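# Four arms place the axle in the empty green saddle

## Task

Set the axle into the green saddle that holds nothing, with every other object left standing where it started. It only counts if the axle stays there with no robot supporting it. At the end, open the gripper and withdraw the arms.

## Robot and tools

ROBOTS. There are four identical i2rt Big YAM arms: arm1, arm2, arm3 and arm4. Each has six revolute joints, a two-finger gripper and a wrist camera (arm1_cam_wrist to arm4_cam_wrist). When joints 1 and 6 are at zero and the hand is level, pointing ahead, the wrist camera rides on top of the hand and looks toward the fingertips. The hand reaches roughly 1.0 m from the joint1 axis. A fixed room camera, cam_high, looks down on the scene. A loose object may occasionally get a short push from outside.

FRAMES. One shared scene frame is used: origin on the floor, +z up. "hand" is the midpoint between the fingertips; its z axis runs along the fingers and the fingers close along its y axis. Hand poses are computed from each robot's true foot pose, which is never printed. Camera calibration lines give K, distortion D and T_world_to_cam (a 4x4 in metres mapping scene coordinates into the camera frame); real cameras can differ slightly, and wrist camera poses also inherit errors from the reported joint angles.

JOINTS (absolute targets; units radians, gripper in metres; tolerance for reaching the target in brackets):
- joint1_rad -2.879 to 2.879 (0.045): spins the arm about its foot, positive is counter-clockwise seen from above; at 0 the arm extends the way the foot faces.
- joint2_rad 0 to 3.141 (0.14): shoulder; 0 has the upper arm lying back about level, increasing lifts it up then forward.
- joint3_rad 0 to 3.019 (0.09): elbow; 0 is fully folded, increasing opens it.
- joint4_rad -1.692 to 1.57 (0.055): hand pitch, positive tilts fingers up.
- joint5_rad -1.57 to 1.57 (0.03): hand yaw, positive toward the arm's right.
- joint6_rad -2.094 to 2.094 (0.035): hand roll, positive clockwise when viewed from behind the hand.
- gripper_m 0 to 0.093 (0.003): fingertip gap; each pad grips with up to about 50 to 62 N, some less.
Joints move at different speeds, so the hand can sweep a wide, curved path between postures. One action is capped at 15 s.

TOOLS.
execute_actions: argument "actions" is a list holding exactly one action or none. The action is an object keyed by arm name ("arm1".."arm4"); under each name a "joints" object maps any of joint1_rad..joint6_rad and gripper_m to absolute target values in the units above. It is not an offset. All named motions begin together and may finish at different times. Omitted joints or arms keep their earlier target and may still be pushing. Optional "cameras" lists which images to return (arm wrist cameras, cam_high, or "all"; omitted or null means all; [] means none). An unknown key, unknown camera or out-of-range number rejects the whole call and nothing moves. An empty list just returns state and pictures. Example: {"arm1": {"joints": {"gripper_m": 0.05}}, "arm2": {"joints": {"joint1_rad": 0.3}}}.
wait: "seconds" from 0 to 10; commands nothing new and returns the same state and images.
zoom_image: "camera" plus "region" [x0, y0, x1, y1] in pixels of that camera's latest full image, top-left origin, at most 504 by 504; gives a finer close-up.
read_manual: optional "section", only "licences"; returns licence texts, no motion.
finished_scene: "scene" is the current scene's number; irreversible, ends the scene after the last command is held and reports success.
If any result reports a stop, the rest of that reply's execute_actions, wait and finished_scene calls are skipped.

RESULT LINES. joint_positions gives measured values. "pictures" names the cameras in image order. joint_status tells how each commanded motion ended: "off_target" (resting away from target, maybe still pushing); "contact_stop" or "time_out" (target dropped, holds where it stopped), except that a timed-out joint may keep a target no further than 0.375, 0.375, 0.113, 0.225, 0.075 and 0.3 rad (joints 1 to 6) from its position and keep pushing, listed under on_its_own, and will move there if freed; send its reported position to relieve it. "joint command not followed" with a "cause:" line means a safety check blocked that arm's joint targets (gripper targets still run); blocked joints show "not_followed" and may be retried on later actions until a passing target is given. on_its_own lists uncommanded behaviour; "held at" is the target held, not the position. A loaded joint that holds up weight slowly sags. A target very near the current position might not move the joint. "limit_stop_at_motor_heat" appears after a heat stop; resend the target.

HEAT. Holding loads warms motors, even while you think. A MOTOR HOT line warns at 85 °C; at 100 °C an OVER-TEMPERATURE FAULT makes that arm and its gripper go limp and fall until cool. Avoid long hard pushes.

TIMING. The simulation keeps running while you compose a reply; robots hold the last command meanwhile. Robots do not wait for one another.

AVOID. A hard press between two robots fails the run, and a hard collision can too; no line reports robot-robot contact, and the anti-collision check ignores fingers, gripper housings and wrist cameras and may react late. Contact via a carried object is fine. Arms keep pushing on contact rather than stopping. Do not knock anything out of the work area or onto the floor. Avoid drops, slips, slams and forceful pushing. Finish with the axle resting in the saddle on its own, grippers open and arms clear.

Each tool is called after "Request:" as name(argument=value, ...) on one line, values as JSON.

## Session

Request:
execute_actions(actions=[])

Scene clock: 0.00 s.
Motor temperatures (°C, as the motors report them): arm1=[24 23 25 21 22 23] | arm2=[25 25 24 25 24 25] | arm3=[25 24 23 23 25 22] | arm4=[25 22 22 24 25 25]
arm1.joint_positions: joint1_rad=+0.636 joint2_rad=+0.559 joint3_rad=+1.416 joint4_rad=-1.424 joint5_rad=+0.046 joint6_rad=-0.451 gripper_m=+0.094
arm1.joint_status: not commanded
arm1.hand: x=-0.5258 y=+0.1913 z=+1.3536 quat_wxyz=(-0.353, -0.219, -0.849, +0.326) (m; scene frame)
arm2.joint_positions: joint1_rad=+0.622 joint2_rad=+0.632 joint3_rad=+1.374 joint4_rad=-1.525 joint5_rad=-0.241 joint6_rad=-0.140 gripper_m=+0.094
arm2.joint_status: not commanded
arm2.hand: x=-0.7920 y=-0.1998 z=+1.3193 quat_wxyz=(-0.102, +0.859, -0.324, -0.383) (m; scene frame)
arm3.joint_positions: joint1_rad=+0.779 joint2_rad=+0.526 joint3_rad=+1.365 joint4_rad=-1.370 joint5_rad=-0.118 joint6_rad=-0.403 gripper_m=+0.094
arm3.joint_status: not commanded
arm3.hand: x=+0.7891 y=+0.2206 z=+1.3012 quat_wxyz=(-0.432, -0.154, -0.854, +0.246) (m; scene frame)
arm4.joint_positions: joint1_rad=+0.820 joint2_rad=+0.423 joint3_rad=+1.339 joint4_rad=-1.536 joint5_rad=+0.030 joint6_rad=+0.009 gripper_m=+0.095
arm4.joint_status: not commanded
arm4.hand: x=+0.5505 y=-0.2487 z=+1.3340 quat_wxyz=(-0.181, +0.817, -0.348, -0.422) (m; scene frame)
pictures: arm1_cam_wrist, arm2_cam_wrist, arm3_cam_wrist, arm4_cam_wrist, cam_high
Images, in order (width x height): arm1_cam_wrist 504x504, arm2_cam_wrist 504x504, arm3_cam_wrist 504x504, arm4_cam_wrist 504x504, cam_high 504x504.

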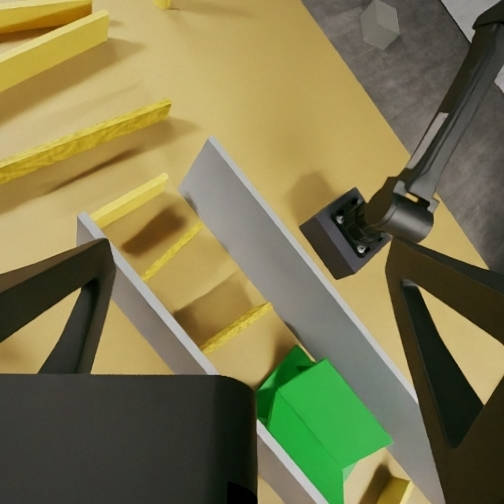

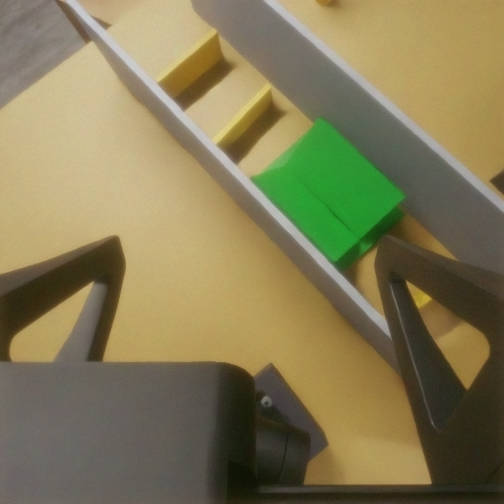

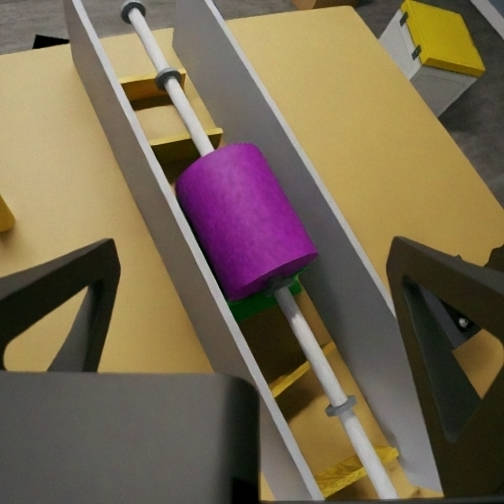

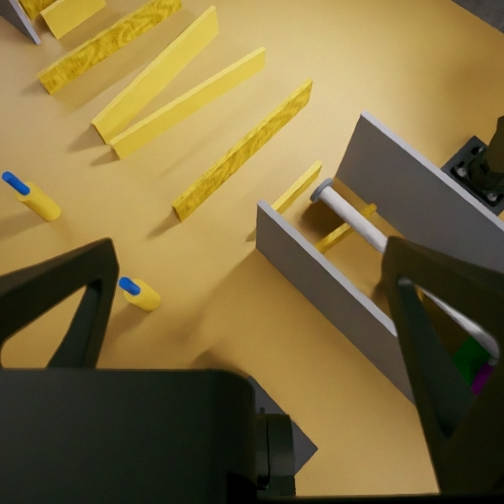

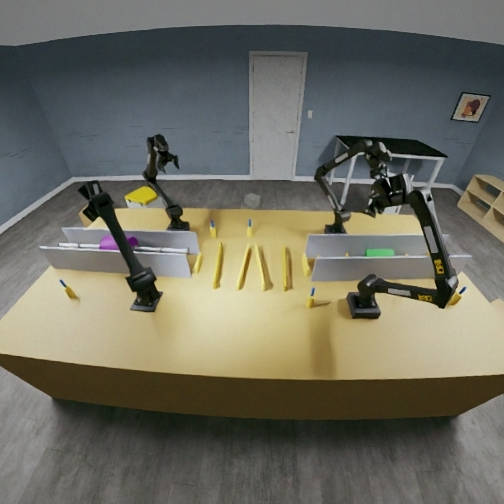

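Request:
execute_actions(actions=[{"arm3":{"joints":{"joint1_rad":0.94,"joint2_rad":1.818,"joint3_rad":1.88,"joint4_rad":-1.633,"joint5_rad":0,"joint6_rad":-0.62}},"arm4":{"joints":{"joint1_rad":-0.308,"joint2_rad":1.373,"joint3_rad":1.176,"joint4_rad":-1.374,"joint5_rad":0,"joint6_rad":-1.85}}}], cameras=["arm3_cam_wrist","arm4_cam_wrist","cam_high"])

Scene clock: 12.67 s.
Motor temperatures (°C, as the motors report them): arm1=[24 23 27 22 22 23] | arm2=[25 26 27 25 24 25] | arm3=[25 24 25 23 25 22] | arm4=[25 22 24 24 25 25]
arm1.joint_positions: joint1_rad=+0.636 joint2_rad=+0.559 joint3_rad=+1.416 joint4_rad=-1.424 joint5_rad=+0.046 joint6_rad=-0.451 gripper_m=+0.094
arm1.joint_status: not commanded
arm1.hand: x=-0.5258 y=+0.1913 z=+1.3536 quat_wxyz=(-0.353, -0.219, -0.849, +0.326) (m; scene frame)
arm2.joint_positions: joint1_rad=+0.622 joint2_rad=+0.632 joint3_rad=+1.374 joint4_rad=-1.525 joint5_rad=-0.241 joint6_rad=-0.140 gripper_m=+0.094
arm2.joint_status: not commanded
arm2.hand: x=-0.7920 y=-0.1998 z=+1.3193 quat_wxyz=(-0.102, +0.859, -0.324, -0.383) (m; scene frame)
arm3.joint_positions: joint1_rad=+0.935 joint2_rad=+1.847 joint3_rad=+1.858 joint4_rad=-1.620 joint5_rad=-0.004 joint6_rad=-0.609 gripper_m=+0.094
arm3.joint_status: all done
arm3.hand: x=+1.0812 y=-0.0012 z=+0.9955 quat_wxyz=(+0.017, -0.033, -0.999, -0.012) (m; scene frame)
arm4.joint_positions: joint1_rad=-0.309 joint2_rad=+1.379 joint3_rad=+1.170 joint4_rad=-1.380 joint5_rad=+0.000 joint6_rad=-1.840 gripper_m=+0.095
arm4.joint_status: all done
arm4.hand: x=+0.7688 y=+0.0141 z=+1.0135 quat_wxyz=(+0.010, +0.999, -0.033, -0.007) (m; scene frame)
pictures: arm3_cam_wrist, arm4_cam_wrist, cam_high
camera_calibration (this result's frames):
arm3_cam_wrist: T_world_to_cam=[[-0.0793112, -0.996792, -0.0107136, 0.0927], [-0.786821, 0.0559984, 0.614635, 0.239524], [-0.612064, 0.0571771, -0.788739, 1.56879], [0, 0, 0, 1]] pos_world=[1.15601, -0.0107093, 1.09114]
arm4_cam_wrist: T_world_to_cam=[[0.0740699, 0.997089, -0.0180843, -0.04783], [0.822243, -0.0508, 0.566864, -1.19853], [0.564296, -0.0568573, -0.823613, 0.524566], [0, 0, 0, 1]] pos_world=[0.693012, 0.0166311, 1.11058]
Images, in order (width x height): arm3_cam_wrist 504x504, arm4_cam_wrist 504x504, cam_high 504x504.

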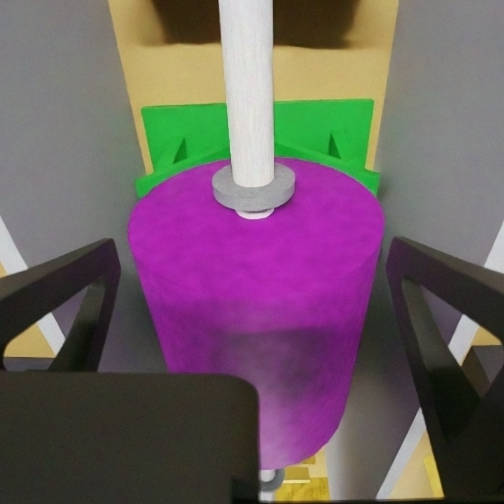

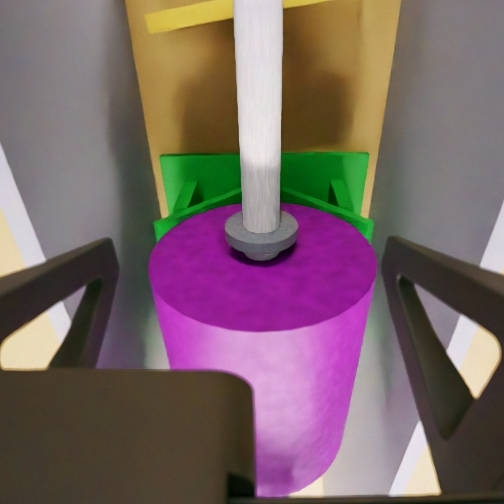

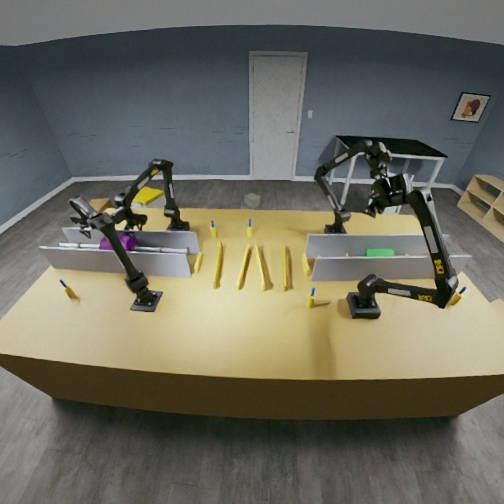

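Request:
execute_actions(actions=[{"arm3":{"joints":{"joint1_rad":0.962,"joint2_rad":1.85,"joint3_rad":1.79,"joint4_rad":-1.47,"joint6_rad":-0.60}},"arm4":{"joints":{"joint1_rad":-0.32,"joint2_rad":1.435,"joint3_rad":1.05,"joint4_rad":-1.17}}}], cameras=[])

Request:
execute_actions(actions=[{"arm3":{"joints":{"joint2_rad":1.875,"joint3_rad":1.695,"joint4_rad":-1.35}},"arm4":{"joints":{"joint2_rad":1.485,"joint3_rad":0.97,"joint4_rad":-1.04}}}], cameras=["arm3_cam_wrist","arm4_cam_wrist"])

Scene clock: 15.20 s.
Motor temperatures (°C, as the motors report them): arm1=[24 23 27 22 22 23] | arm2=[25 26 27 25 24 25] | arm3=[25 25 26 23 25 22] | arm4=[25 22 24 24 25 25]
arm1.joint_positions: joint1_rad=+0.636 joint2_rad=+0.559 joint3_rad=+1.416 joint4_rad=-1.424 joint5_rad=+0.046 joint6_rad=-0.451 gripper_m=+0.094
arm1.joint_status: not commanded
arm1.hand: x=-0.5258 y=+0.1913 z=+1.3536 quat_wxyz=(-0.353, -0.219, -0.849, +0.326) (m; scene frame)
arm2.joint_positions: joint1_rad=+0.622 joint2_rad=+0.632 joint3_rad=+1.374 joint4_rad=-1.525 joint5_rad=-0.241 joint6_rad=-0.140 gripper_m=+0.094
arm2.joint_status: not commanded
arm2.hand: x=-0.7920 y=-0.1998 z=+1.3193 quat_wxyz=(-0.102, +0.859, -0.324, -0.383) (m; scene frame)
arm3.joint_positions: joint1_rad=+0.959 joint2_rad=+1.848 joint3_rad=+1.789 joint4_rad=-1.485 joint5_rad=-0.004 joint6_rad=-0.609 gripper_m=+0.094
arm3.joint_status: all done
arm3.hand: x=+1.1015 y=-0.0002 z=+0.9677 quat_wxyz=(-0.009, -0.021, -1.000, +0.007) (m; scene frame)
arm4.joint_positions: joint1_rad=-0.309 joint2_rad=+1.445 joint3_rad=+1.040 joint4_rad=-1.184 joint5_rad=+0.000 joint6_rad=-1.840 gripper_m=+0.095
arm4.joint_status: all done
arm4.hand: x=+0.7692 y=+0.0169 z=+0.9422 quat_wxyz=(+0.010, +0.999, -0.033, -0.007) (m; scene frame)
pictures: none
No camera images: the call's "cameras" was empty. Leave "cameras" out to get every camera's image.

Scene clock: 16.07 s.
Motor temperatures (°C, as the motors report them): arm1=[24 23 27 22 22 23] | arm2=[25 26 27 25 24 25] | arm3=[25 25 26 23 25 22] | arm4=[25 23 24 24 25 25]
arm1.joint_positions: joint1_rad=+0.636 joint2_rad=+0.559 joint3_rad=+1.416 joint4_rad=-1.424 joint5_rad=+0.046 joint6_rad=-0.451 gripper_m=+0.094
arm1.joint_status: not commanded
arm1.hand: x=-0.5258 y=+0.1913 z=+1.3536 quat_wxyz=(-0.353, -0.219, -0.849, +0.326) (m; scene frame)
arm2.joint_positions: joint1_rad=+0.622 joint2_rad=+0.632 joint3_rad=+1.374 joint4_rad=-1.525 joint5_rad=-0.241 joint6_rad=-0.140 gripper_m=+0.094
arm2.joint_status: not commanded
arm2.hand: x=-0.7920 y=-0.1998 z=+1.3193 quat_wxyz=(-0.102, +0.859, -0.324, -0.383) (m; scene frame)
arm3.joint_positions: joint1_rad=+0.959 joint2_rad=+1.873 joint3_rad=+1.694 joint4_rad=-1.365 joint5_rad=-0.004 joint6_rad=-0.609 gripper_m=+0.094
arm3.joint_status: all done
arm3.hand: x=+1.1038 y=-0.0023 z=+0.9185 quat_wxyz=(-0.009, -0.021, -1.000, +0.007) (m; scene frame)
arm4.joint_positions: joint1_rad=-0.309 joint2_rad=+1.487 joint3_rad=+0.965 joint4_rad=-1.054 joint5_rad=+0.000 joint6_rad=-1.840 gripper_m=+0.095
arm4.joint_status: all done
arm4.hand: x=+0.7685 y=+0.0159 z=+0.9007 quat_wxyz=(+0.004, +0.999, -0.033, -0.005) (m; scene frame)
pictures: arm3_cam_wrist, arm4_cam_wrist
camera_calibration (this result's frames):
arm3_cam_wrist: T_world_to_cam=[[-0.0557734, -0.998114, 0.0256297, 0.0332639], [-0.818206, 0.0604016, 0.571744, 0.378695], [-0.572214, 0.0109177, -0.820032, 1.50667], [0, 0, 0, 1]] pos_world=[1.17384, -0.00612206, 1.01814]
arm4_cam_wrist: T_world_to_cam=[[0.0738362, 0.997257, -0.00518275, -0.0630698], [0.819765, -0.0577336, 0.569783, -1.13489], [0.567921, -0.0463192, -0.821779, 0.427266], [0, 0, 0, 1]] pos_world=[0.692349, 0.0171659, 0.997434]
Images, in order (width x height): arm3_cam_wrist 504x504, arm4_cam_wrist 504x504.

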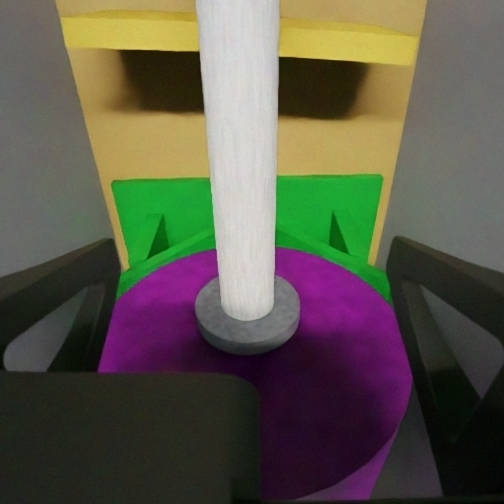

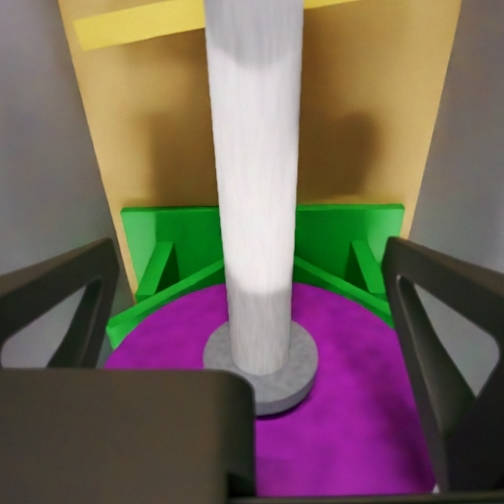

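Request:
execute_actions(actions=[{"arm3":{"joints":{"joint2_rad":1.915,"joint3_rad":1.665,"joint4_rad":-1.325}},"arm4":{"joints":{"joint2_rad":1.525,"joint4_rad":-1.01}}}], cameras=[])

Request:
execute_actions(actions=[{"arm3":{"joints":{"gripper_m":0}},"arm4":{"joints":{"gripper_m":0}},"arm1":{"joints":{"joint1_rad":1.02,"joint2_rad":1.6,"joint3_rad":1.9,"joint4_rad":-1.65,"joint5_rad":0,"joint6_rad":-0.55}}}], cameras=["arm3_cam_wrist","arm4_cam_wrist","arm1_cam_wrist"])

Scene clock: 18.00 s.
Motor temperatures (°C, as the motors report them): arm1=[24 23 27 22 22 23] | arm2=[25 26 27 25 24 25] | arm3=[25 25 26 23 25 22] | arm4=[25 23 24 24 25 25]
arm1.joint_positions: joint1_rad=+0.636 joint2_rad=+0.559 joint3_rad=+1.416 joint4_rad=-1.424 joint5_rad=+0.046 joint6_rad=-0.451 gripper_m=+0.094
arm1.joint_status: not commanded
arm1.hand: x=-0.5258 y=+0.1913 z=+1.3536 quat_wxyz=(-0.353, -0.219, -0.849, +0.326) (m; scene frame)
arm2.joint_positions: joint1_rad=+0.622 joint2_rad=+0.632 joint3_rad=+1.374 joint4_rad=-1.525 joint5_rad=-0.241 joint6_rad=-0.140 gripper_m=+0.094
arm2.joint_status: not commanded
arm2.hand: x=-0.7920 y=-0.1998 z=+1.3193 quat_wxyz=(-0.102, +0.859, -0.324, -0.383) (m; scene frame)
arm3.joint_positions: joint1_rad=+0.959 joint2_rad=+1.909 joint3_rad=+1.666 joint4_rad=-1.340 joint5_rad=-0.004 joint6_rad=-0.609 gripper_m=+0.094
arm3.joint_status: all done
arm3.hand: x=+1.1015 y=-0.0007 z=+0.8878 quat_wxyz=(+0.007, -0.021, -1.000, -0.004) (m; scene frame)
arm4.joint_positions: joint1_rad=-0.309 joint2_rad=+1.519 joint3_rad=+0.965 joint4_rad=-1.024 joint5_rad=+0.000 joint6_rad=-1.841 gripper_m=+0.095
arm4.joint_status: all done
arm4.hand: x=+0.7702 y=+0.0210 z=+0.8888 quat_wxyz=(+0.005, +0.999, -0.033, -0.006) (m; scene frame)
pictures: none
No camera images: the call's "cameras" was empty. Leave "cameras" out to get every camera's image.

Scene clock: 19.80 s.
Motor temperatures (°C, as the motors report them): arm1=[24 23 28 22 22 23] | arm2=[25 26 27 25 24 25] | arm3=[25 25 26 23 25 22] | arm4=[25 23 24 24 25 25]
arm1.joint_positions: joint1_rad=+1.011 joint2_rad=+1.626 joint3_rad=+1.874 joint4_rad=-1.640 joint5_rad=+0.003 joint6_rad=-0.540 gripper_m=+0.094
arm1.joint_status: all done
arm1.hand: x=-0.1926 y=+0.0717 z=+1.1621 quat_wxyz=(-0.071, -0.011, -0.996, +0.051) (m; scene frame)
arm2.joint_positions: joint1_rad=+0.622 joint2_rad=+0.632 joint3_rad=+1.374 joint4_rad=-1.525 joint5_rad=-0.241 joint6_rad=-0.140 gripper_m=+0.094
arm2.joint_status: not commanded
arm2.hand: x=-0.7920 y=-0.1998 z=+1.3193 quat_wxyz=(-0.102, +0.859, -0.324, -0.383) (m; scene frame)
arm3.joint_positions: joint1_rad=+0.960 joint2_rad=+1.909 joint3_rad=+1.665 joint4_rad=-1.341 joint5_rad=-0.006 joint6_rad=-0.610 gripper_m=+0.023
arm3.joint_status: gripper_m off_target (ended at +0.023, target +0.000)
arm3.hand: x=+1.1019 y=+0.0002 z=+0.8877 quat_wxyz=(+0.006, -0.021, -1.000, -0.005) (m; scene frame)
arm4.joint_positions: joint1_rad=-0.310 joint2_rad=+1.519 joint3_rad=+0.962 joint4_rad=-1.028 joint5_rad=+0.002 joint6_rad=-1.848 gripper_m=+0.024
arm4.joint_status: gripper_m off_target (ended at +0.024, target +0.000)
arm4.hand: x=+0.7701 y=+0.0190 z=+0.8881 quat_wxyz=(+0.008, +1.000, -0.029, -0.005) (m; scene frame)
pictures: arm1_cam_wrist, arm3_cam_wrist, arm4_cam_wrist
camera_calibration (this result's frames):
arm1_cam_wrist: T_world_to_cam=[[-0.026166, -0.993079, 0.114493, -0.0705266], [-0.886506, 0.075981, 0.456437, -0.705174], [-0.461977, -0.0895556, -0.882359, 1.06848], [0, 0, 0, 1]] pos_world=[-0.133372, 0.0792299, 1.27273]
arm3_cam_wrist: T_world_to_cam=[[-0.0540357, -0.998539, 0.000937591, 0.0563696], [-0.800586, 0.0438846, 0.597609, 0.352228], [-0.596777, 0.0315416, -0.801787, 1.49109], [0, 0, 0, 1]] pos_world=[1.17488, -0.0062015, 0.984988]
arm4_cam_wrist: T_world_to_cam=[[0.0661344, 0.997725, -0.0130676, -0.0534073], [0.820422, -0.0469185, 0.56983, -1.12957], [0.567921, -0.0484063, -0.821659, 0.416114], [0, 0, 0, 1]] pos_world=[0.693938, 0.0204305, 0.98487]
Images, in order (width x height): arm1_cam_wrist 504x504, arm3_cam_wrist 504x504, arm4_cam_wrist 504x504.

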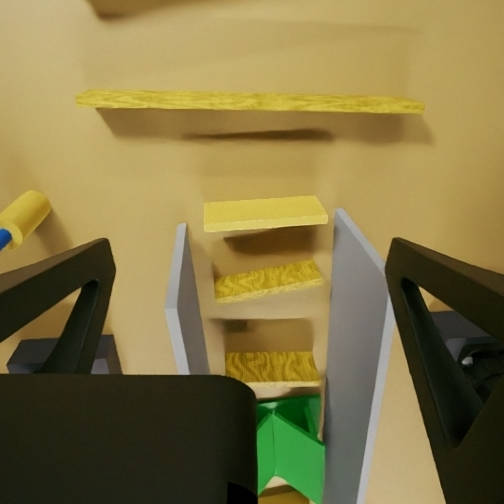

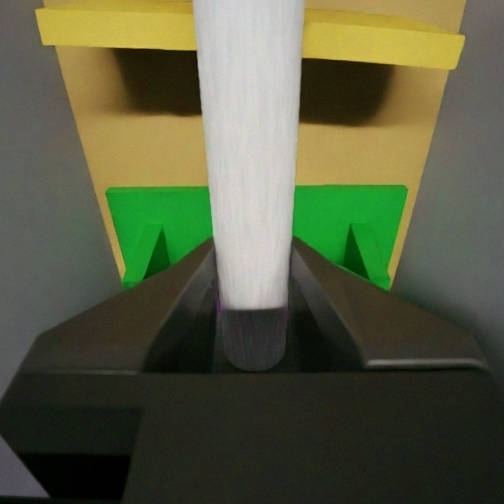

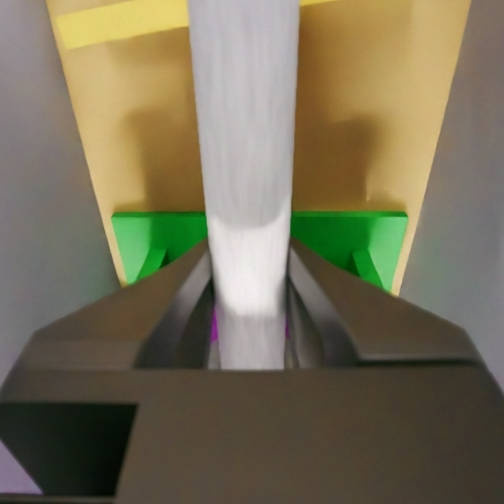

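Request:
execute_actions(actions=[{"arm3":{"joints":{"joint2_rad":1.87,"joint3_rad":1.79,"joint4_rad":-1.46}},"arm4":{"joints":{"joint2_rad":1.44,"joint3_rad":1.06,"joint4_rad":-1.17}}}], cameras=[])

Scene clock: 21.43 s.
Motor temperatures (°C, as the motors report them): arm1=[24 23 28 22 22 23] | arm2=[25 26 28 25 24 25] | arm3=[25 25 26 23 25 22] | arm4=[25 23 24 24 25 25]
arm1.joint_positions: joint1_rad=+1.011 joint2_rad=+1.626 joint3_rad=+1.874 joint4_rad=-1.640 joint5_rad=+0.003 joint6_rad=-0.540 gripper_m=+0.094
arm1.joint_status: not commanded
arm1.hand: x=-0.1926 y=+0.0717 z=+1.1621 quat_wxyz=(-0.071, -0.011, -0.996, +0.051) (m; scene frame)
arm2.joint_positions: joint1_rad=+0.622 joint2_rad=+0.632 joint3_rad=+1.374 joint4_rad=-1.525 joint5_rad=-0.241 joint6_rad=-0.140 gripper_m=+0.094
arm2.joint_status: not commanded
arm2.hand: x=-0.7920 y=-0.1998 z=+1.3193 quat_wxyz=(-0.102, +0.859, -0.324, -0.383) (m; scene frame)
arm3.joint_positions: joint1_rad=+0.960 joint2_rad=+1.909 joint3_rad=+1.714 joint4_rad=-1.424 joint5_rad=+0.008 joint6_rad=-0.629 gripper_m=+0.023
arm3.joint_status: all done
arm3.hand: x=+1.0972 y=+0.0012 z=+0.9062 quat_wxyz=(+0.024, -0.010, -1.000, -0.010) (m; scene frame)
arm4.joint_positions: joint1_rad=-0.309 joint2_rad=+1.481 joint3_rad=+0.993 joint4_rad=-1.135 joint5_rad=-0.005 joint6_rad=-1.871 gripper_m=+0.024
arm4.joint_status: all done
arm4.hand: x=+0.7653 y=+0.0090 z=+0.9126 quat_wxyz=(+0.026, +0.999, -0.018, -0.015) (m; scene frame)
pictures: none
No camera images: the call's "cameras" was empty. Leave "cameras" out to get every camera's image.

Request:
execute_actions(actions=[{"arm3":{"joints":{"joint2_rad":1.80,"joint3_rad":1.95,"joint4_rad":-1.585,"joint6_rad":-0.59}},"arm4":{"joints":{"joint2_rad":1.35,"joint3_rad":1.19,"joint4_rad":-1.305}}}], cameras=["cam_high","arm3_cam_wrist"])

Scene clock: 25.53 s.
Motor temperatures (°C, as the motors report them): arm1=[24 23 28 22 22 23] | arm2=[25 26 28 25 24 25] | arm3=[25 26 28 23 25 23] | arm4=[25 23 25 24 25 25]
arm1.joint_positions: joint1_rad=+1.011 joint2_rad=+1.626 joint3_rad=+1.874 joint4_rad=-1.640 joint5_rad=+0.003 joint6_rad=-0.540 gripper_m=+0.094
arm1.joint_status: not commanded
arm1.hand: x=-0.1926 y=+0.0717 z=+1.1621 quat_wxyz=(-0.071, -0.011, -0.996, +0.051) (m; scene frame)
arm2.joint_positions: joint1_rad=+0.622 joint2_rad=+0.632 joint3_rad=+1.374 joint4_rad=-1.525 joint5_rad=-0.241 joint6_rad=-0.140 gripper_m=+0.094
arm2.joint_status: not commanded
arm2.hand: x=-0.7920 y=-0.1998 z=+1.3193 quat_wxyz=(-0.102, +0.859, -0.324, -0.383) (m; scene frame)
arm3.joint_positions: joint1_rad=+0.960 joint2_rad=+1.850 joint3_rad=+1.870 joint4_rad=-1.573 joint5_rad=-0.005 joint6_rad=-0.612 gripper_m=+0.023
arm3.joint_status: all done
arm3.hand: x=+1.1017 y=+0.0013 z=+0.9980 quat_wxyz=(-0.006, -0.019, -1.000, +0.004) (m; scene frame)
arm4.joint_positions: joint1_rad=-0.311 joint2_rad=+1.386 joint3_rad=+1.109 joint4_rad=-1.297 joint5_rad=+0.003 joint6_rad=-1.857 gripper_m=+0.024
arm4.joint_status: all done
arm4.hand: x=+0.7698 y=+0.0140 z=+0.9883 quat_wxyz=(+0.004, +1.000, -0.025, -0.003) (m; scene frame)
pictures: arm3_cam_wrist, cam_high
camera_calibration (this result's frames):
arm3_cam_wrist: T_world_to_cam=[[-0.0506955, -0.998528, 0.0192656, 0.0354136], [-0.814804, 0.0525073, 0.577353, 0.321953], [-0.577515, 0.0135715, -0.816267, 1.57267], [0, 0, 0, 1]] pos_world=[1.17237, -0.00288694, 1.09716]
Images, in order (width x height): arm3_cam_wrist 504x504, cam_high 504x504.

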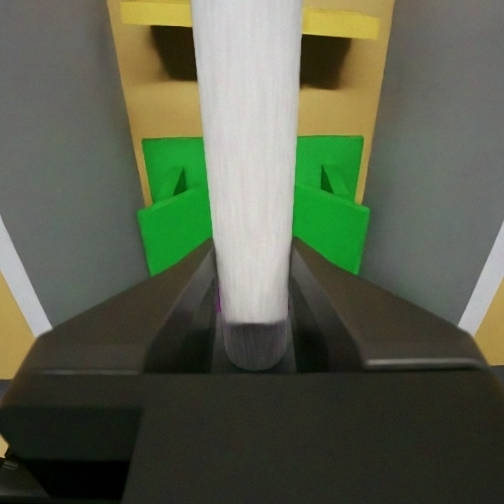

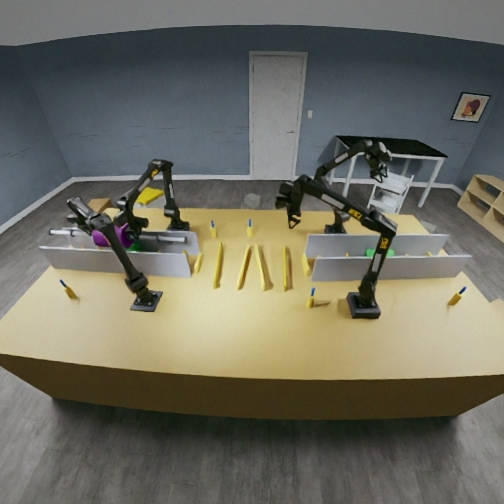

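Request:
execute_actions(actions=[{"arm3":{"joints":{"joint1_rad":0.83,"joint2_rad":1.54,"joint3_rad":1.55,"joint4_rad":-1.47,"joint6_rad":-0.785}},"arm4":{"joints":{"joint1_rad":0.018,"joint2_rad":1.307,"joint3_rad":1.125,"joint4_rad":-1.297,"joint6_rad":-1.57}}}], cameras=[])

Request:
execute_actions(actions=[{"arm3":{"joints":{"joint1_rad":0.616,"joint2_rad":1.348,"joint3_rad":1.335,"joint4_rad":-1.455,"joint6_rad":-1.0}},"arm4":{"joints":{"joint1_rad":0.334,"joint2_rad":1.37,"joint3_rad":1.195,"joint4_rad":-1.297,"joint6_rad":-1.253}}}], cameras=["cam_high"])

Scene clock: 28.83 s.
Motor temperatures (°C, as the motors report them): arm1=[24 24 29 22 22 23] | arm2=[25 26 28 25 24 25] | arm3=[25 26 29 23 25 23] | arm4=[25 23 26 24 25 25]
arm1.joint_positions: joint1_rad=+1.011 joint2_rad=+1.626 joint3_rad=+1.874 joint4_rad=-1.640 joint5_rad=+0.003 joint6_rad=-0.540 gripper_m=+0.094
arm1.joint_status: not commanded
arm1.hand: x=-0.1926 y=+0.0717 z=+1.1621 quat_wxyz=(-0.071, -0.011, -0.996, +0.051) (m; scene frame)
arm2.joint_positions: joint1_rad=+0.622 joint2_rad=+0.632 joint3_rad=+1.374 joint4_rad=-1.525 joint5_rad=-0.241 joint6_rad=-0.140 gripper_m=+0.094
arm2.joint_status: not commanded
arm2.hand: x=-0.7920 y=-0.1998 z=+1.3193 quat_wxyz=(-0.102, +0.859, -0.324, -0.383) (m; scene frame)
arm3.joint_positions: joint1_rad=+0.825 joint2_rad=+1.576 joint3_rad=+1.521 joint4_rad=-1.493 joint5_rad=-0.011 joint6_rad=-0.769 gripper_m=+0.023
arm3.joint_status: all done
arm3.hand: x=+0.9811 y=+0.0130 z=+1.0029 quat_wxyz=(-0.009, -0.008, -1.000, +0.005) (m; scene frame)
arm4.joint_positions: joint1_rad=+0.014 joint2_rad=+1.361 joint3_rad=+1.082 joint4_rad=-1.307 joint5_rad=+0.010 joint6_rad=-1.548 gripper_m=+0.024
arm4.joint_status: all done
arm4.hand: x=+0.6479 y=+0.0232 z=+0.9889 quat_wxyz=(+0.009, +1.000, -0.017, +0.001) (m; scene frame)
pictures: none
No camera images: the call's "cameras" was empty. Leave "cameras" out to get every camera's image.

Scene clock: 31.10 s.
Motor temperatures (°C, as the motors report them): arm1=[24 24 29 22 22 23] | arm2=[25 26 28 25 24 25] | arm3=[25 26 29 23 25 23] | arm4=[25 23 26 24 25 25]
arm1.joint_positions: joint1_rad=+1.011 joint2_rad=+1.626 joint3_rad=+1.874 joint4_rad=-1.640 joint5_rad=+0.003 joint6_rad=-0.540 gripper_m=+0.094
arm1.joint_status: not commanded
arm1.hand: x=-0.1926 y=+0.0717 z=+1.1621 quat_wxyz=(-0.071, -0.011, -0.996, +0.051) (m; scene frame)
arm2.joint_positions: joint1_rad=+0.622 joint2_rad=+0.632 joint3_rad=+1.374 joint4_rad=-1.525 joint5_rad=-0.241 joint6_rad=-0.140 gripper_m=+0.094
arm2.joint_status: not commanded
arm2.hand: x=-0.7920 y=-0.1998 z=+1.3193 quat_wxyz=(-0.102, +0.859, -0.324, -0.383) (m; scene frame)
arm3.joint_positions: joint1_rad=+0.607 joint2_rad=+1.385 joint3_rad=+1.308 joint4_rad=-1.457 joint5_rad=-0.006 joint6_rad=-0.996 gripper_m=+0.023
arm3.joint_status: all done
arm3.hand: x=+0.8616 y=+0.0061 z=+1.0020 quat_wxyz=(-0.010, -0.003, -1.000, +0.015) (m; scene frame)
arm4.joint_positions: joint1_rad=+0.337 joint2_rad=+1.400 joint3_rad=+1.094 joint4_rad=-1.306 joint5_rad=+0.009 joint6_rad=-1.237 gripper_m=+0.024
arm4.joint_status: joint3_rad time_out (moved +0.011 of +0.113); the others done
arm4.on_its_own: joint3_rad reads +1.094 and still pushes toward +1.195 since a time_out
arm4.hand: x=+0.5273 y=+0.0112 z=+0.9801 quat_wxyz=(+0.019, +1.000, -0.011, +0.007) (m; scene frame)
pictures: cam_high
Images, in order (width x height): cam_high 504x504.

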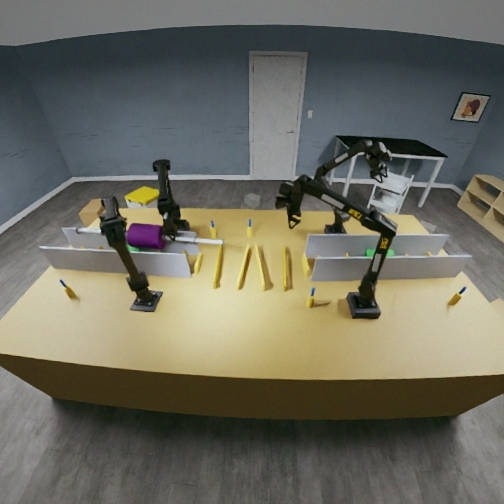

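Request:
execute_actions(actions=[{"arm3":{"joints":{"joint1_rad":0.33,"joint2_rad":1.21,"joint3_rad":1.18,"joint4_rad":-1.485,"joint6_rad":-1.29}},"arm4":{"joints":{"joint1_rad":0.592,"joint2_rad":1.485,"joint3_rad":1.35,"joint4_rad":-1.30,"joint6_rad":-1.0}}}], cameras=[])

Request:
execute_actions(actions=[{"arm3":{"joints":{"joint1_rad":-0.025,"joint2_rad":1.175,"joint3_rad":1.155,"joint4_rad":-1.485,"joint6_rad":-1.645}},"arm4":{"joints":{"joint1_rad":0.79,"joint2_rad":1.67,"joint3_rad":1.58,"joint4_rad":-1.355,"joint6_rad":-0.80}}}], cameras=[])

Scene clock: 34.30 s.
Motor temperatures (°C, as the motors report them): arm1=[24 24 29 22 22 23] | arm2=[25 26 28 25 24 25] | arm3=[25 26 29 23 25 23] | arm4=[25 23 27 24 25 25]
arm1.joint_positions: joint1_rad=+1.011 joint2_rad=+1.626 joint3_rad=+1.874 joint4_rad=-1.640 joint5_rad=+0.003 joint6_rad=-0.540 gripper_m=+0.094
arm1.joint_status: not commanded
arm1.hand: x=-0.1926 y=+0.0717 z=+1.1621 quat_wxyz=(-0.071, -0.011, -0.996, +0.051) (m; scene frame)
arm2.joint_positions: joint1_rad=+0.622 joint2_rad=+0.632 joint3_rad=+1.374 joint4_rad=-1.525 joint5_rad=-0.241 joint6_rad=-0.140 gripper_m=+0.094
arm2.joint_status: not commanded
arm2.hand: x=-0.7920 y=-0.1998 z=+1.3193 quat_wxyz=(-0.102, +0.859, -0.324, -0.383) (m; scene frame)
arm3.joint_positions: joint1_rad=+0.324 joint2_rad=+1.242 joint3_rad=+1.157 joint4_rad=-1.483 joint5_rad=-0.003 joint6_rad=-1.290 gripper_m=+0.023
arm3.joint_status: all done
arm3.hand: x=+0.7385 y=+0.0192 z=+0.9948 quat_wxyz=(+0.001, +0.002, -1.000, +0.002) (m; scene frame)
arm4.joint_positions: joint1_rad=+0.600 joint2_rad=+1.531 joint3_rad=+1.257 joint4_rad=-1.302 joint5_rad=-0.003 joint6_rad=-0.987 gripper_m=+0.024
arm4.joint_status: joint3_rad time_out (moved +0.164 of +0.256); the others done
arm4.on_its_own: joint3_rad reads +1.257 and still pushes toward +1.350 since a time_out
arm4.hand: x=+0.4019 y=+0.0209 z=+0.9890 quat_wxyz=(+0.004, +1.000, -0.005, -0.004) (m; scene frame)
pictures: none
No camera images: the call's "cameras" was empty. Leave "cameras" out to get every camera's image.

not run: a stop came earlier in this reply.

Request:
execute_actions(actions=[{"arm3":{"joints":{"joint1_rad":-0.025,"joint2_rad":1.18,"joint3_rad":1.15,"joint4_rad":-1.485,"joint6_rad":-1.645}},"arm4":{"joints":{"joint1_rad":0.785,"joint2_rad":1.655,"joint3_rad":1.575,"joint4_rad":-1.355,"joint6_rad":-0.81}}}], cameras=[])

Scene clock: 37.13 s.
Motor temperatures (°C, as the motors report them): arm1=[24 24 29 21 22 23] | arm2=[25 26 29 25 24 25] | arm3=[25 26 29 23 25 23] | arm4=[25 23 28 24 25 25]
arm1.joint_positions: joint1_rad=+1.011 joint2_rad=+1.626 joint3_rad=+1.874 joint4_rad=-1.640 joint5_rad=+0.003 joint6_rad=-0.540 gripper_m=+0.094
arm1.joint_status: not commanded
arm1.hand: x=-0.1926 y=+0.0717 z=+1.1621 quat_wxyz=(-0.071, -0.011, -0.996, +0.051) (m; scene frame)
arm2.joint_positions: joint1_rad=+0.622 joint2_rad=+0.632 joint3_rad=+1.374 joint4_rad=-1.525 joint5_rad=-0.241 joint6_rad=-0.140 gripper_m=+0.094
arm2.joint_status: not commanded
arm2.hand: x=-0.7920 y=-0.1998 z=+1.3193 quat_wxyz=(-0.102, +0.859, -0.324, -0.383) (m; scene frame)
arm3.joint_positions: joint1_rad=-0.019 joint2_rad=+1.223 joint3_rad=+1.131 joint4_rad=-1.483 joint5_rad=-0.005 joint6_rad=-1.635 gripper_m=+0.023
arm3.joint_status: all done
arm3.hand: x=+0.6221 y=+0.0149 z=+0.9918 quat_wxyz=(+0.000, +0.003, -1.000, -0.001) (m; scene frame)
arm4.joint_positions: joint1_rad=+0.799 joint2_rad=+1.714 joint3_rad=+1.479 joint4_rad=-1.351 joint5_rad=-0.006 joint6_rad=-0.792 gripper_m=+0.024
arm4.joint_status: joint3_rad time_out (moved +0.221 of +0.318); the others done
arm4.on_its_own: joint3_rad reads +1.479 and still pushes toward +1.575 since a time_out
arm4.hand: x=+0.2845 y=+0.0158 z=+0.9883 quat_wxyz=(+0.009, +1.000, -0.003, -0.001) (m; scene frame)
pictures: none
No camera images: the call's "cameras" was empty. Leave "cameras" out to get every camera's image.

Request:
execute_actions(actions=[{"arm3":{"joints":{"joint1_rad":-0.372,"joint2_rad":1.255,"joint3_rad":1.265,"joint4_rad":-1.47,"joint6_rad":-1.985}},"arm4":{"joints":{"joint1_rad":0.925,"joint2_rad":1.875,"joint3_rad":1.92,"joint4_rad":-1.46,"joint6_rad":-0.67}},"arm1":{"joints":{"joint1_rad":1.036,"joint2_rad":1.98,"joint3_rad":2.175,"joint4_rad":-1.665,"joint6_rad":-0.56}}}], cameras=["arm1_cam_wrist","cam_high"])

Scene clock: 40.73 s.
Motor temperatures (°C, as the motors report them): arm1=[24 24 30 21 22 23] | arm2=[25 26 29 25 24 25] | arm3=[25 26 30 23 25 23] | arm4=[25 24 29 24 25 25]
arm1.joint_positions: joint1_rad=+1.027 joint2_rad=+2.015 joint3_rad=+2.130 joint4_rad=-1.661 joint5_rad=+0.003 joint6_rad=-0.550 gripper_m=+0.094
arm1.joint_status: all done
arm1.hand: x=-0.0982 y=+0.0229 z=+1.0451 quat_wxyz=(-0.004, +0.002, -1.000, +0.010) (m; scene frame)
arm2.joint_positions: joint1_rad=+0.622 joint2_rad=+0.632 joint3_rad=+1.374 joint4_rad=-1.525 joint5_rad=-0.241 joint6_rad=-0.140 gripper_m=+0.094
arm2.joint_status: not commanded
arm2.hand: x=-0.7920 y=-0.1998 z=+1.3193 quat_wxyz=(-0.102, +0.859, -0.324, -0.383) (m; scene frame)
arm3.joint_positions: joint1_rad=-0.362 joint2_rad=+1.272 joint3_rad=+1.179 joint4_rad=-1.475 joint5_rad=-0.006 joint6_rad=-1.983 gripper_m=+0.023
arm3.joint_status: all done
arm3.hand: x=+0.5028 y=+0.0222 z=+0.9949 quat_wxyz=(+0.001, +0.005, -1.000, +0.003) (m; scene frame)
arm4.joint_positions: joint1_rad=+0.936 joint2_rad=+1.949 joint3_rad=+1.823 joint4_rad=-1.447 joint5_rad=-0.006 joint6_rad=-0.659 gripper_m=+0.024
arm4.joint_status: joint3_rad time_out (moved +0.345 of +0.441); the others done
arm4.on_its_own: joint3_rad reads +1.823 and still pushes toward +1.920 since a time_out
arm4.hand: x=+0.1646 y=+0.0200 z=+0.9923 quat_wxyz=(+0.004, +1.000, -0.001, -0.005) (m; scene frame)
pictures: arm1_cam_wrist, cam_high
camera_calibration (this result's frames):
arm1_cam_wrist: T_world_to_cam=[[0.00848249, -0.999372, 0.0344182, -0.0159146], [-0.818709, 0.0128217, 0.574066, -0.679137], [-0.574147, -0.033048, -0.818085, 0.92507], [0, 0, 0, 1]] pos_world=[-0.0247545, 0.0233748, 1.1472]
Images, in order (width x height): arm1_cam_wrist 504x504, cam_high 504x504.

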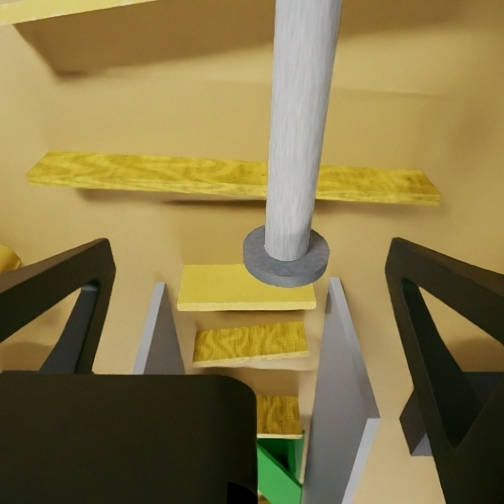

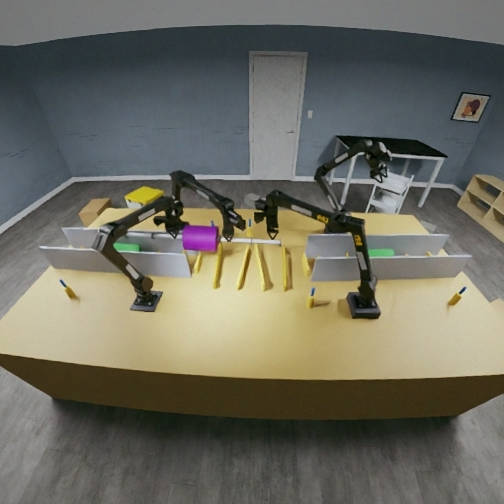

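Request:
execute_actions(actions=[{"arm1":{"joints":{"joint1_rad":0.993,"joint2_rad":2.065,"joint3_rad":2.03,"joint4_rad":-1.505,"joint6_rad":-0.59}}}], cameras=["arm1_cam_wrist"])

Scene clock: 43.13 s.
Motor temperatures (°C, as the motors report them): arm1=[24 25 30 21 22 23] | arm2=[25 26 29 25 24 25] | arm3=[25 26 31 23 25 23] | arm4=[25 24 29 24 25 25]
arm1.joint_positions: joint1_rad=+0.999 joint2_rad=+2.072 joint3_rad=+2.021 joint4_rad=-1.518 joint5_rad=+0.003 joint6_rad=-0.580 gripper_m=+0.094
arm1.joint_status: all done
arm1.hand: x=-0.0968 y=-0.0001 z=+0.9692 quat_wxyz=(+0.005, +0.003, -1.000, +0.004) (m; scene frame)
arm2.joint_positions: joint1_rad=+0.622 joint2_rad=+0.632 joint3_rad=+1.374 joint4_rad=-1.525 joint5_rad=-0.241 joint6_rad=-0.140 gripper_m=+0.094
arm2.joint_status: not commanded
arm2.hand: x=-0.7920 y=-0.1998 z=+1.3193 quat_wxyz=(-0.102, +0.859, -0.324, -0.383) (m; scene frame)
arm3.joint_positions: joint1_rad=-0.362 joint2_rad=+1.272 joint3_rad=+1.179 joint4_rad=-1.475 joint5_rad=-0.006 joint6_rad=-1.983 gripper_m=+0.023
arm3.joint_status: not commanded
arm3.hand: x=+0.5028 y=+0.0222 z=+0.9949 quat_wxyz=(+0.001, +0.005, -1.000, +0.003) (m; scene frame)
arm4.joint_positions: joint1_rad=+0.936 joint2_rad=+1.949 joint3_rad=+1.823 joint4_rad=-1.447 joint5_rad=-0.006 joint6_rad=-0.659 gripper_m=+0.024
arm4.joint_status: not commanded
arm4.on_its_own: joint3_rad reads +1.823 and still pushes toward +1.920 since a time_out
arm4.hand: x=+0.1646 y=+0.0200 z=+0.9923 quat_wxyz=(+0.004, +1.000, -0.001, -0.005) (m; scene frame)
pictures: arm1_cam_wrist
camera_calibration (this result's frames):
arm1_cam_wrist: T_world_to_cam=[[0.0103332, -0.999683, 0.0229801, -0.0249928], [-0.807839, 0.00519813, 0.58938, -0.647994], [-0.589313, -0.0246544, -0.807529, 0.85129], [0, 0, 0, 1]] pos_world=[-0.0215403, -0.000628429, 1.06993]
Images, in order (width x height): arm1_cam_wrist 504x504.

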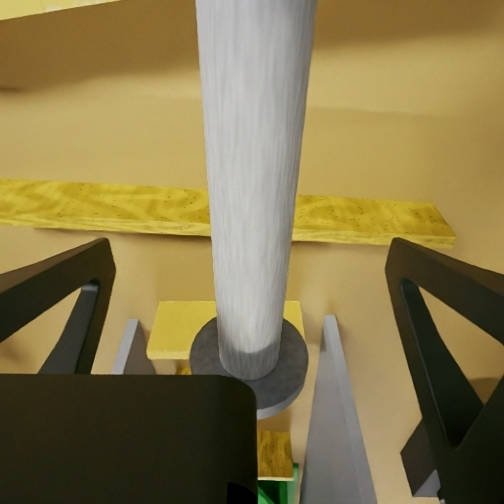

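Request:
execute_actions(actions=[{"arm1":{"joints":{"gripper_m":0}}}], cameras=[])

Request:
execute_actions(actions=[{"arm1":{"joints":{"joint2_rad":2.025,"joint3_rad":2.085}},"arm3":{"joints":{"joint2_rad":1.225}},"arm4":{"joints":{"joint2_rad":1.935,"joint3_rad":1.85}}}], cameras=[])

Request:
execute_actions(actions=[{"arm4":{"joints":{"gripper_m":0.093}}}], cameras=["cam_high"])

Scene clock: 45.13 s.
Motor temperatures (°C, as the motors report them): arm1=[24 25 30 21 22 23] | arm2=[25 26 29 25 24 25] | arm3=[25 26 31 23 25 23] | arm4=[25 24 29 24 25 25]
arm1.joint_positions: joint1_rad=+0.999 joint2_rad=+2.072 joint3_rad=+2.021 joint4_rad=-1.517 joint5_rad=+0.003 joint6_rad=-0.580 gripper_m=+0.023
arm1.joint_status: gripper_m off_target (ended at +0.023, target +0.000)
arm1.hand: x=-0.0967 y=-0.0002 z=+0.9692 quat_wxyz=(+0.005, +0.003, -1.000, +0.004) (m; scene frame)
arm2.joint_positions: joint1_rad=+0.622 joint2_rad=+0.632 joint3_rad=+1.374 joint4_rad=-1.525 joint5_rad=-0.241 joint6_rad=-0.140 gripper_m=+0.094
arm2.joint_status: not commanded
arm2.hand: x=-0.7920 y=-0.1998 z=+1.3193 quat_wxyz=(-0.102, +0.859, -0.324, -0.383) (m; scene frame)
arm3.joint_positions: joint1_rad=-0.362 joint2_rad=+1.272 joint3_rad=+1.179 joint4_rad=-1.475 joint5_rad=-0.006 joint6_rad=-1.983 gripper_m=+0.023
arm3.joint_status: not commanded
arm3.hand: x=+0.5028 y=+0.0222 z=+0.9949 quat_wxyz=(+0.001, +0.005, -1.000, +0.003) (m; scene frame)
arm4.joint_positions: joint1_rad=+0.936 joint2_rad=+1.949 joint3_rad=+1.823 joint4_rad=-1.448 joint5_rad=-0.006 joint6_rad=-0.659 gripper_m=+0.024
arm4.joint_status: not commanded
arm4.on_its_own: joint3_rad reads +1.823 and still pushes toward +1.920 since a time_out
arm4.hand: x=+0.1647 y=+0.0200 z=+0.9923 quat_wxyz=(+0.005, +1.000, -0.001, -0.005) (m; scene frame)
pictures: none
No camera images: the call's "cameras" was empty. Leave "cameras" out to get every camera's image.

Scene clock: 45.73 s.
Motor temperatures (°C, as the motors report them): arm1=[24 25 30 21 22 23] | arm2=[25 26 29 25 24 25] | arm3=[25 26 31 23 25 23] | arm4=[25 24 29 24 25 25]
arm1.joint_positions: joint1_rad=+0.999 joint2_rad=+2.072 joint3_rad=+2.021 joint4_rad=-1.517 joint5_rad=+0.003 joint6_rad=-0.580 gripper_m=+0.023
arm1.joint_status: all done
arm1.hand: x=-0.0966 y=-0.0002 z=+0.9692 quat_wxyz=(+0.005, +0.003, -1.000, +0.004) (m; scene frame)
arm2.joint_positions: joint1_rad=+0.622 joint2_rad=+0.632 joint3_rad=+1.374 joint4_rad=-1.525 joint5_rad=-0.241 joint6_rad=-0.140 gripper_m=+0.094
arm2.joint_status: not commanded
arm2.hand: x=-0.7920 y=-0.1998 z=+1.3193 quat_wxyz=(-0.102, +0.859, -0.324, -0.383) (m; scene frame)
arm3.joint_positions: joint1_rad=-0.362 joint2_rad=+1.272 joint3_rad=+1.179 joint4_rad=-1.475 joint5_rad=-0.006 joint6_rad=-1.983 gripper_m=+0.023
arm3.joint_status: all done
arm3.hand: x=+0.5028 y=+0.0222 z=+0.9949 quat_wxyz=(+0.001, +0.005, -1.000, +0.003) (m; scene frame)
arm4.joint_positions: joint1_rad=+0.936 joint2_rad=+1.952 joint3_rad=+1.823 joint4_rad=-1.449 joint5_rad=-0.006 joint6_rad=-0.659 gripper_m=+0.024
arm4.joint_status: all done
arm4.hand: x=+0.1649 y=+0.0199 z=+0.9907 quat_wxyz=(+0.006, +1.000, -0.001, -0.004) (m; scene frame)
pictures: none
No camera images: the call's "cameras" was empty. Leave "cameras" out to get every camera's image.

Scene clock: 46.43 s.
Motor temperatures (°C, as the motors report them): arm1=[24 25 30 21 22 23] | arm2=[25 26 29 25 24 25] | arm3=[25 26 32 23 25 23] | arm4=[25 24 29 24 25 25]
arm1.joint_positions: joint1_rad=+0.999 joint2_rad=+2.072 joint3_rad=+2.021 joint4_rad=-1.516 joint5_rad=+0.003 joint6_rad=-0.580 gripper_m=+0.023
arm1.joint_status: not commanded
arm1.hand: x=-0.0965 y=-0.0003 z=+0.9692 quat_wxyz=(+0.004, +0.003, -1.000, +0.005) (m; scene frame)
arm2.joint_positions: joint1_rad=+0.622 joint2_rad=+0.632 joint3_rad=+1.374 joint4_rad=-1.525 joint5_rad=-0.241 joint6_rad=-0.140 gripper_m=+0.094
arm2.joint_status: not commanded
arm2.hand: x=-0.7920 y=-0.1998 z=+1.3193 quat_wxyz=(-0.102, +0.859, -0.324, -0.383) (m; scene frame)
arm3.joint_positions: joint1_rad=-0.362 joint2_rad=+1.272 joint3_rad=+1.179 joint4_rad=-1.475 joint5_rad=-0.006 joint6_rad=-1.983 gripper_m=+0.023
arm3.joint_status: not commanded
arm3.hand: x=+0.5028 y=+0.0222 z=+0.9949 quat_wxyz=(+0.001, +0.005, -1.000, +0.003) (m; scene frame)
arm4.joint_positions: joint1_rad=+0.936 joint2_rad=+1.951 joint3_rad=+1.823 joint4_rad=-1.449 joint5_rad=-0.003 joint6_rad=-0.660 gripper_m=+0.093
arm4.joint_status: all done
arm4.hand: x=+0.1654 y=+0.0206 z=+0.9911 quat_wxyz=(+0.004, +1.000, +0.000, -0.003) (m; scene frame)
pictures: cam_high
Images, in order (width x height): cam_high 504x504.

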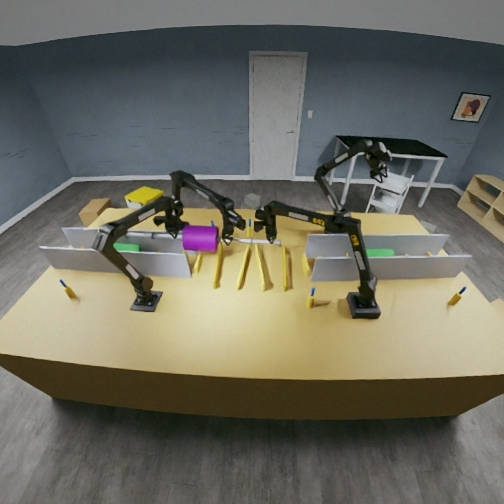

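Request:
execute_actions(actions=[{"arm4":{"joints":{"joint2_rad":1.55}}}], cameras=[])

Request:
execute_actions(actions=[{"arm4":{"joints":{"joint2_rad":0.7,"joint3_rad":0.95,"joint4_rad":-1.66}}}], cameras=[])

Request:
execute_actions(actions=[{"arm4":{"joints":{"joint1_rad":-0.305,"joint6_rad":-1.90}}}], cameras=["cam_high"])

Scene clock: 49.13 s.
Motor temperatures (°C, as the motors report them): arm1=[24 25 31 21 22 23] | arm2=[25 26 29 25 24 25] | arm3=[25 26 32 23 25 23] | arm4=[25 24 29 24 25 25]
arm1.joint_positions: joint1_rad=+0.999 joint2_rad=+2.072 joint3_rad=+2.021 joint4_rad=-1.516 joint5_rad=+0.003 joint6_rad=-0.580 gripper_m=+0.023
arm1.joint_status: not commanded
arm1.hand: x=-0.0965 y=-0.0003 z=+0.9692 quat_wxyz=(+0.004, +0.003, -1.000, +0.005) (m; scene frame)
arm2.joint_positions: joint1_rad=+0.622 joint2_rad=+0.632 joint3_rad=+1.374 joint4_rad=-1.525 joint5_rad=-0.241 joint6_rad=-0.140 gripper_m=+0.094
arm2.joint_status: not commanded
arm2.hand: x=-0.7920 y=-0.1998 z=+1.3193 quat_wxyz=(-0.102, +0.859, -0.324, -0.383) (m; scene frame)
arm3.joint_positions: joint1_rad=-0.362 joint2_rad=+1.272 joint3_rad=+1.179 joint4_rad=-1.475 joint5_rad=-0.006 joint6_rad=-1.983 gripper_m=+0.023
arm3.joint_status: not commanded
arm3.hand: x=+0.5028 y=+0.0222 z=+0.9949 quat_wxyz=(+0.001, +0.005, -1.000, +0.003) (m; scene frame)
arm4.joint_positions: joint1_rad=+0.936 joint2_rad=+1.562 joint3_rad=+1.831 joint4_rad=-1.449 joint5_rad=-0.002 joint6_rad=-0.661 gripper_m=+0.093
arm4.joint_status: all done
arm4.hand: x=+0.2104 y=-0.0123 z=+1.2123 quat_wxyz=(-0.117, +0.980, -0.001, -0.158) (m; scene frame)
pictures: none
No camera images: the call's "cameras" was empty. Leave "cameras" out to get every camera's image.

Scene clock: 50.60 s.
Motor temperatures (°C, as the motors report them): arm1=[24 25 31 21 22 23] | arm2=[25 26 29 25 24 25] | arm3=[25 26 33 23 25 23] | arm4=[25 24 29 24 25 25]
arm1.joint_positions: joint1_rad=+0.999 joint2_rad=+2.072 joint3_rad=+2.021 joint4_rad=-1.516 joint5_rad=+0.003 joint6_rad=-0.580 gripper_m=+0.023
arm1.joint_status: not commanded
arm1.hand: x=-0.0965 y=-0.0003 z=+0.9692 quat_wxyz=(+0.004, +0.003, -1.000, +0.005) (m; scene frame)
arm2.joint_positions: joint1_rad=+0.622 joint2_rad=+0.632 joint3_rad=+1.374 joint4_rad=-1.525 joint5_rad=-0.241 joint6_rad=-0.140 gripper_m=+0.094
arm2.joint_status: not commanded
arm2.hand: x=-0.7920 y=-0.1998 z=+1.3193 quat_wxyz=(-0.102, +0.859, -0.324, -0.383) (m; scene frame)
arm3.joint_positions: joint1_rad=-0.362 joint2_rad=+1.272 joint3_rad=+1.179 joint4_rad=-1.475 joint5_rad=-0.006 joint6_rad=-1.983 gripper_m=+0.023
arm3.joint_status: not commanded
arm3.hand: x=+0.5028 y=+0.0222 z=+0.9949 quat_wxyz=(+0.001, +0.005, -1.000, +0.003) (m; scene frame)
arm4.joint_positions: joint1_rad=+0.936 joint2_rad=+0.704 joint3_rad=+0.944 joint4_rad=-1.653 joint5_rad=-0.002 joint6_rad=-0.661 gripper_m=+0.093
arm4.joint_status: all done
arm4.hand: x=+0.4950 y=-0.2346 z=+1.1020 quat_wxyz=(-0.046, +0.997, +0.000, -0.067) (m; scene frame)
pictures: none
No camera images: the call's "cameras" was empty. Leave "cameras" out to get every camera's image.

Scene clock: 52.60 s.
Motor temperatures (°C, as the motors report them): arm1=[24 26 31 21 22 23] | arm2=[25 26 29 25 24 25] | arm3=[25 26 33 23 25 23] | arm4=[25 24 28 24 25 25]
arm1.joint_positions: joint1_rad=+0.999 joint2_rad=+2.072 joint3_rad=+2.021 joint4_rad=-1.516 joint5_rad=+0.003 joint6_rad=-0.580 gripper_m=+0.023
arm1.joint_status: not commanded
arm1.hand: x=-0.0965 y=-0.0003 z=+0.9692 quat_wxyz=(+0.004, +0.003, -1.000, +0.005) (m; scene frame)
arm2.joint_positions: joint1_rad=+0.622 joint2_rad=+0.632 joint3_rad=+1.374 joint4_rad=-1.525 joint5_rad=-0.241 joint6_rad=-0.140 gripper_m=+0.094
arm2.joint_status: not commanded
arm2.hand: x=-0.7920 y=-0.1998 z=+1.3193 quat_wxyz=(-0.102, +0.859, -0.324, -0.383) (m; scene frame)
arm3.joint_positions: joint1_rad=-0.362 joint2_rad=+1.272 joint3_rad=+1.179 joint4_rad=-1.475 joint5_rad=-0.006 joint6_rad=-1.983 gripper_m=+0.023
arm3.joint_status: not commanded
arm3.hand: x=+0.5028 y=+0.0222 z=+0.9949 quat_wxyz=(+0.001, +0.005, -1.000, +0.003) (m; scene frame)
arm4.joint_positions: joint1_rad=-0.298 joint2_rad=+0.704 joint3_rad=+0.944 joint4_rad=-1.653 joint5_rad=+0.000 joint6_rad=-1.890 gripper_m=+0.093
arm4.joint_status: all done
arm4.hand: x=+0.7022 y=-0.1725 z=+1.1001 quat_wxyz=(-0.074, +0.997, -0.003, +0.021) (m; scene frame)
pictures: cam_high
Images, in order (width x height): cam_high 504x504.

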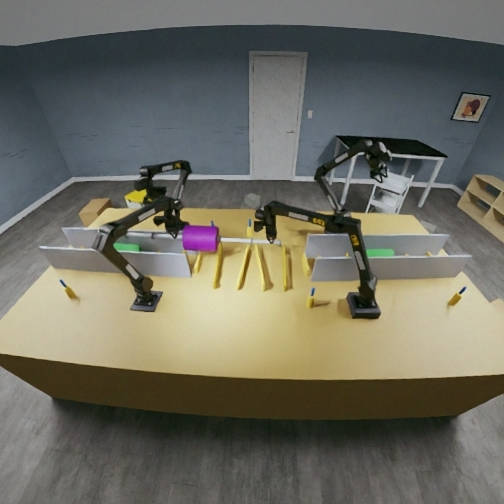

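Request:
execute_actions(actions=[{"arm4":{"joints":{"joint1_rad":-0.325,"joint2_rad":1.36,"joint3_rad":1.37,"joint4_rad":-1.525}}}], cameras=["arm4_cam_wrist"])

Scene clock: 54.53 s.
Motor temperatures (°C, as the motors report them): arm1=[24 26 32 21 22 23] | arm2=[25 26 29 25 24 25] | arm3=[25 26 33 23 25 23] | arm4=[25 24 28 24 25 25]
arm1.joint_positions: joint1_rad=+0.999 joint2_rad=+2.072 joint3_rad=+2.021 joint4_rad=-1.516 joint5_rad=+0.003 joint6_rad=-0.580 gripper_m=+0.023
arm1.joint_status: not commanded
arm1.hand: x=-0.0965 y=-0.0003 z=+0.9692 quat_wxyz=(+0.004, +0.003, -1.000, +0.005) (m; scene frame)
arm2.joint_positions: joint1_rad=+0.622 joint2_rad=+0.632 joint3_rad=+1.374 joint4_rad=-1.525 joint5_rad=-0.241 joint6_rad=-0.140 gripper_m=+0.094
arm2.joint_status: not commanded
arm2.hand: x=-0.7920 y=-0.1998 z=+1.3193 quat_wxyz=(-0.102, +0.859, -0.324, -0.383) (m; scene frame)
arm3.joint_positions: joint1_rad=-0.362 joint2_rad=+1.272 joint3_rad=+1.179 joint4_rad=-1.475 joint5_rad=-0.006 joint6_rad=-1.983 gripper_m=+0.023
arm3.joint_status: not commanded
arm3.hand: x=+0.5028 y=+0.0222 z=+0.9949 quat_wxyz=(+0.001, +0.005, -1.000, +0.003) (m; scene frame)
arm4.joint_positions: joint1_rad=-0.315 joint2_rad=+1.378 joint3_rad=+1.320 joint4_rad=-1.533 joint5_rad=+0.000 joint6_rad=-1.892 gripper_m=+0.093
arm4.joint_status: all done
arm4.hand: x=+0.7737 y=+0.0199 z=+1.0705 quat_wxyz=(+0.011, +1.000, -0.010, -0.008) (m; scene frame)
pictures: arm4_cam_wrist
camera_calibration (this result's frames):
arm4_cam_wrist: T_world_to_cam=[[0.0287129, 0.999396, -0.0195886, -0.0162972], [0.824732, -0.012613, 0.565384, -1.23571], [0.564795, -0.0323892, -0.824595, 0.569154], [0, 0, 0, 1]] pos_world=[0.698144, 0.0191358, 1.16765]
Images, in order (width x height): arm4_cam_wrist 504x504.

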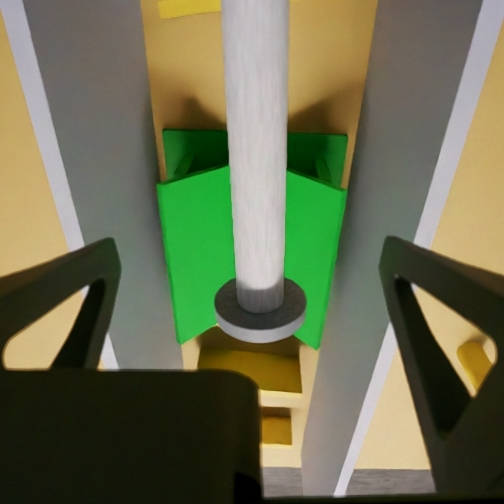

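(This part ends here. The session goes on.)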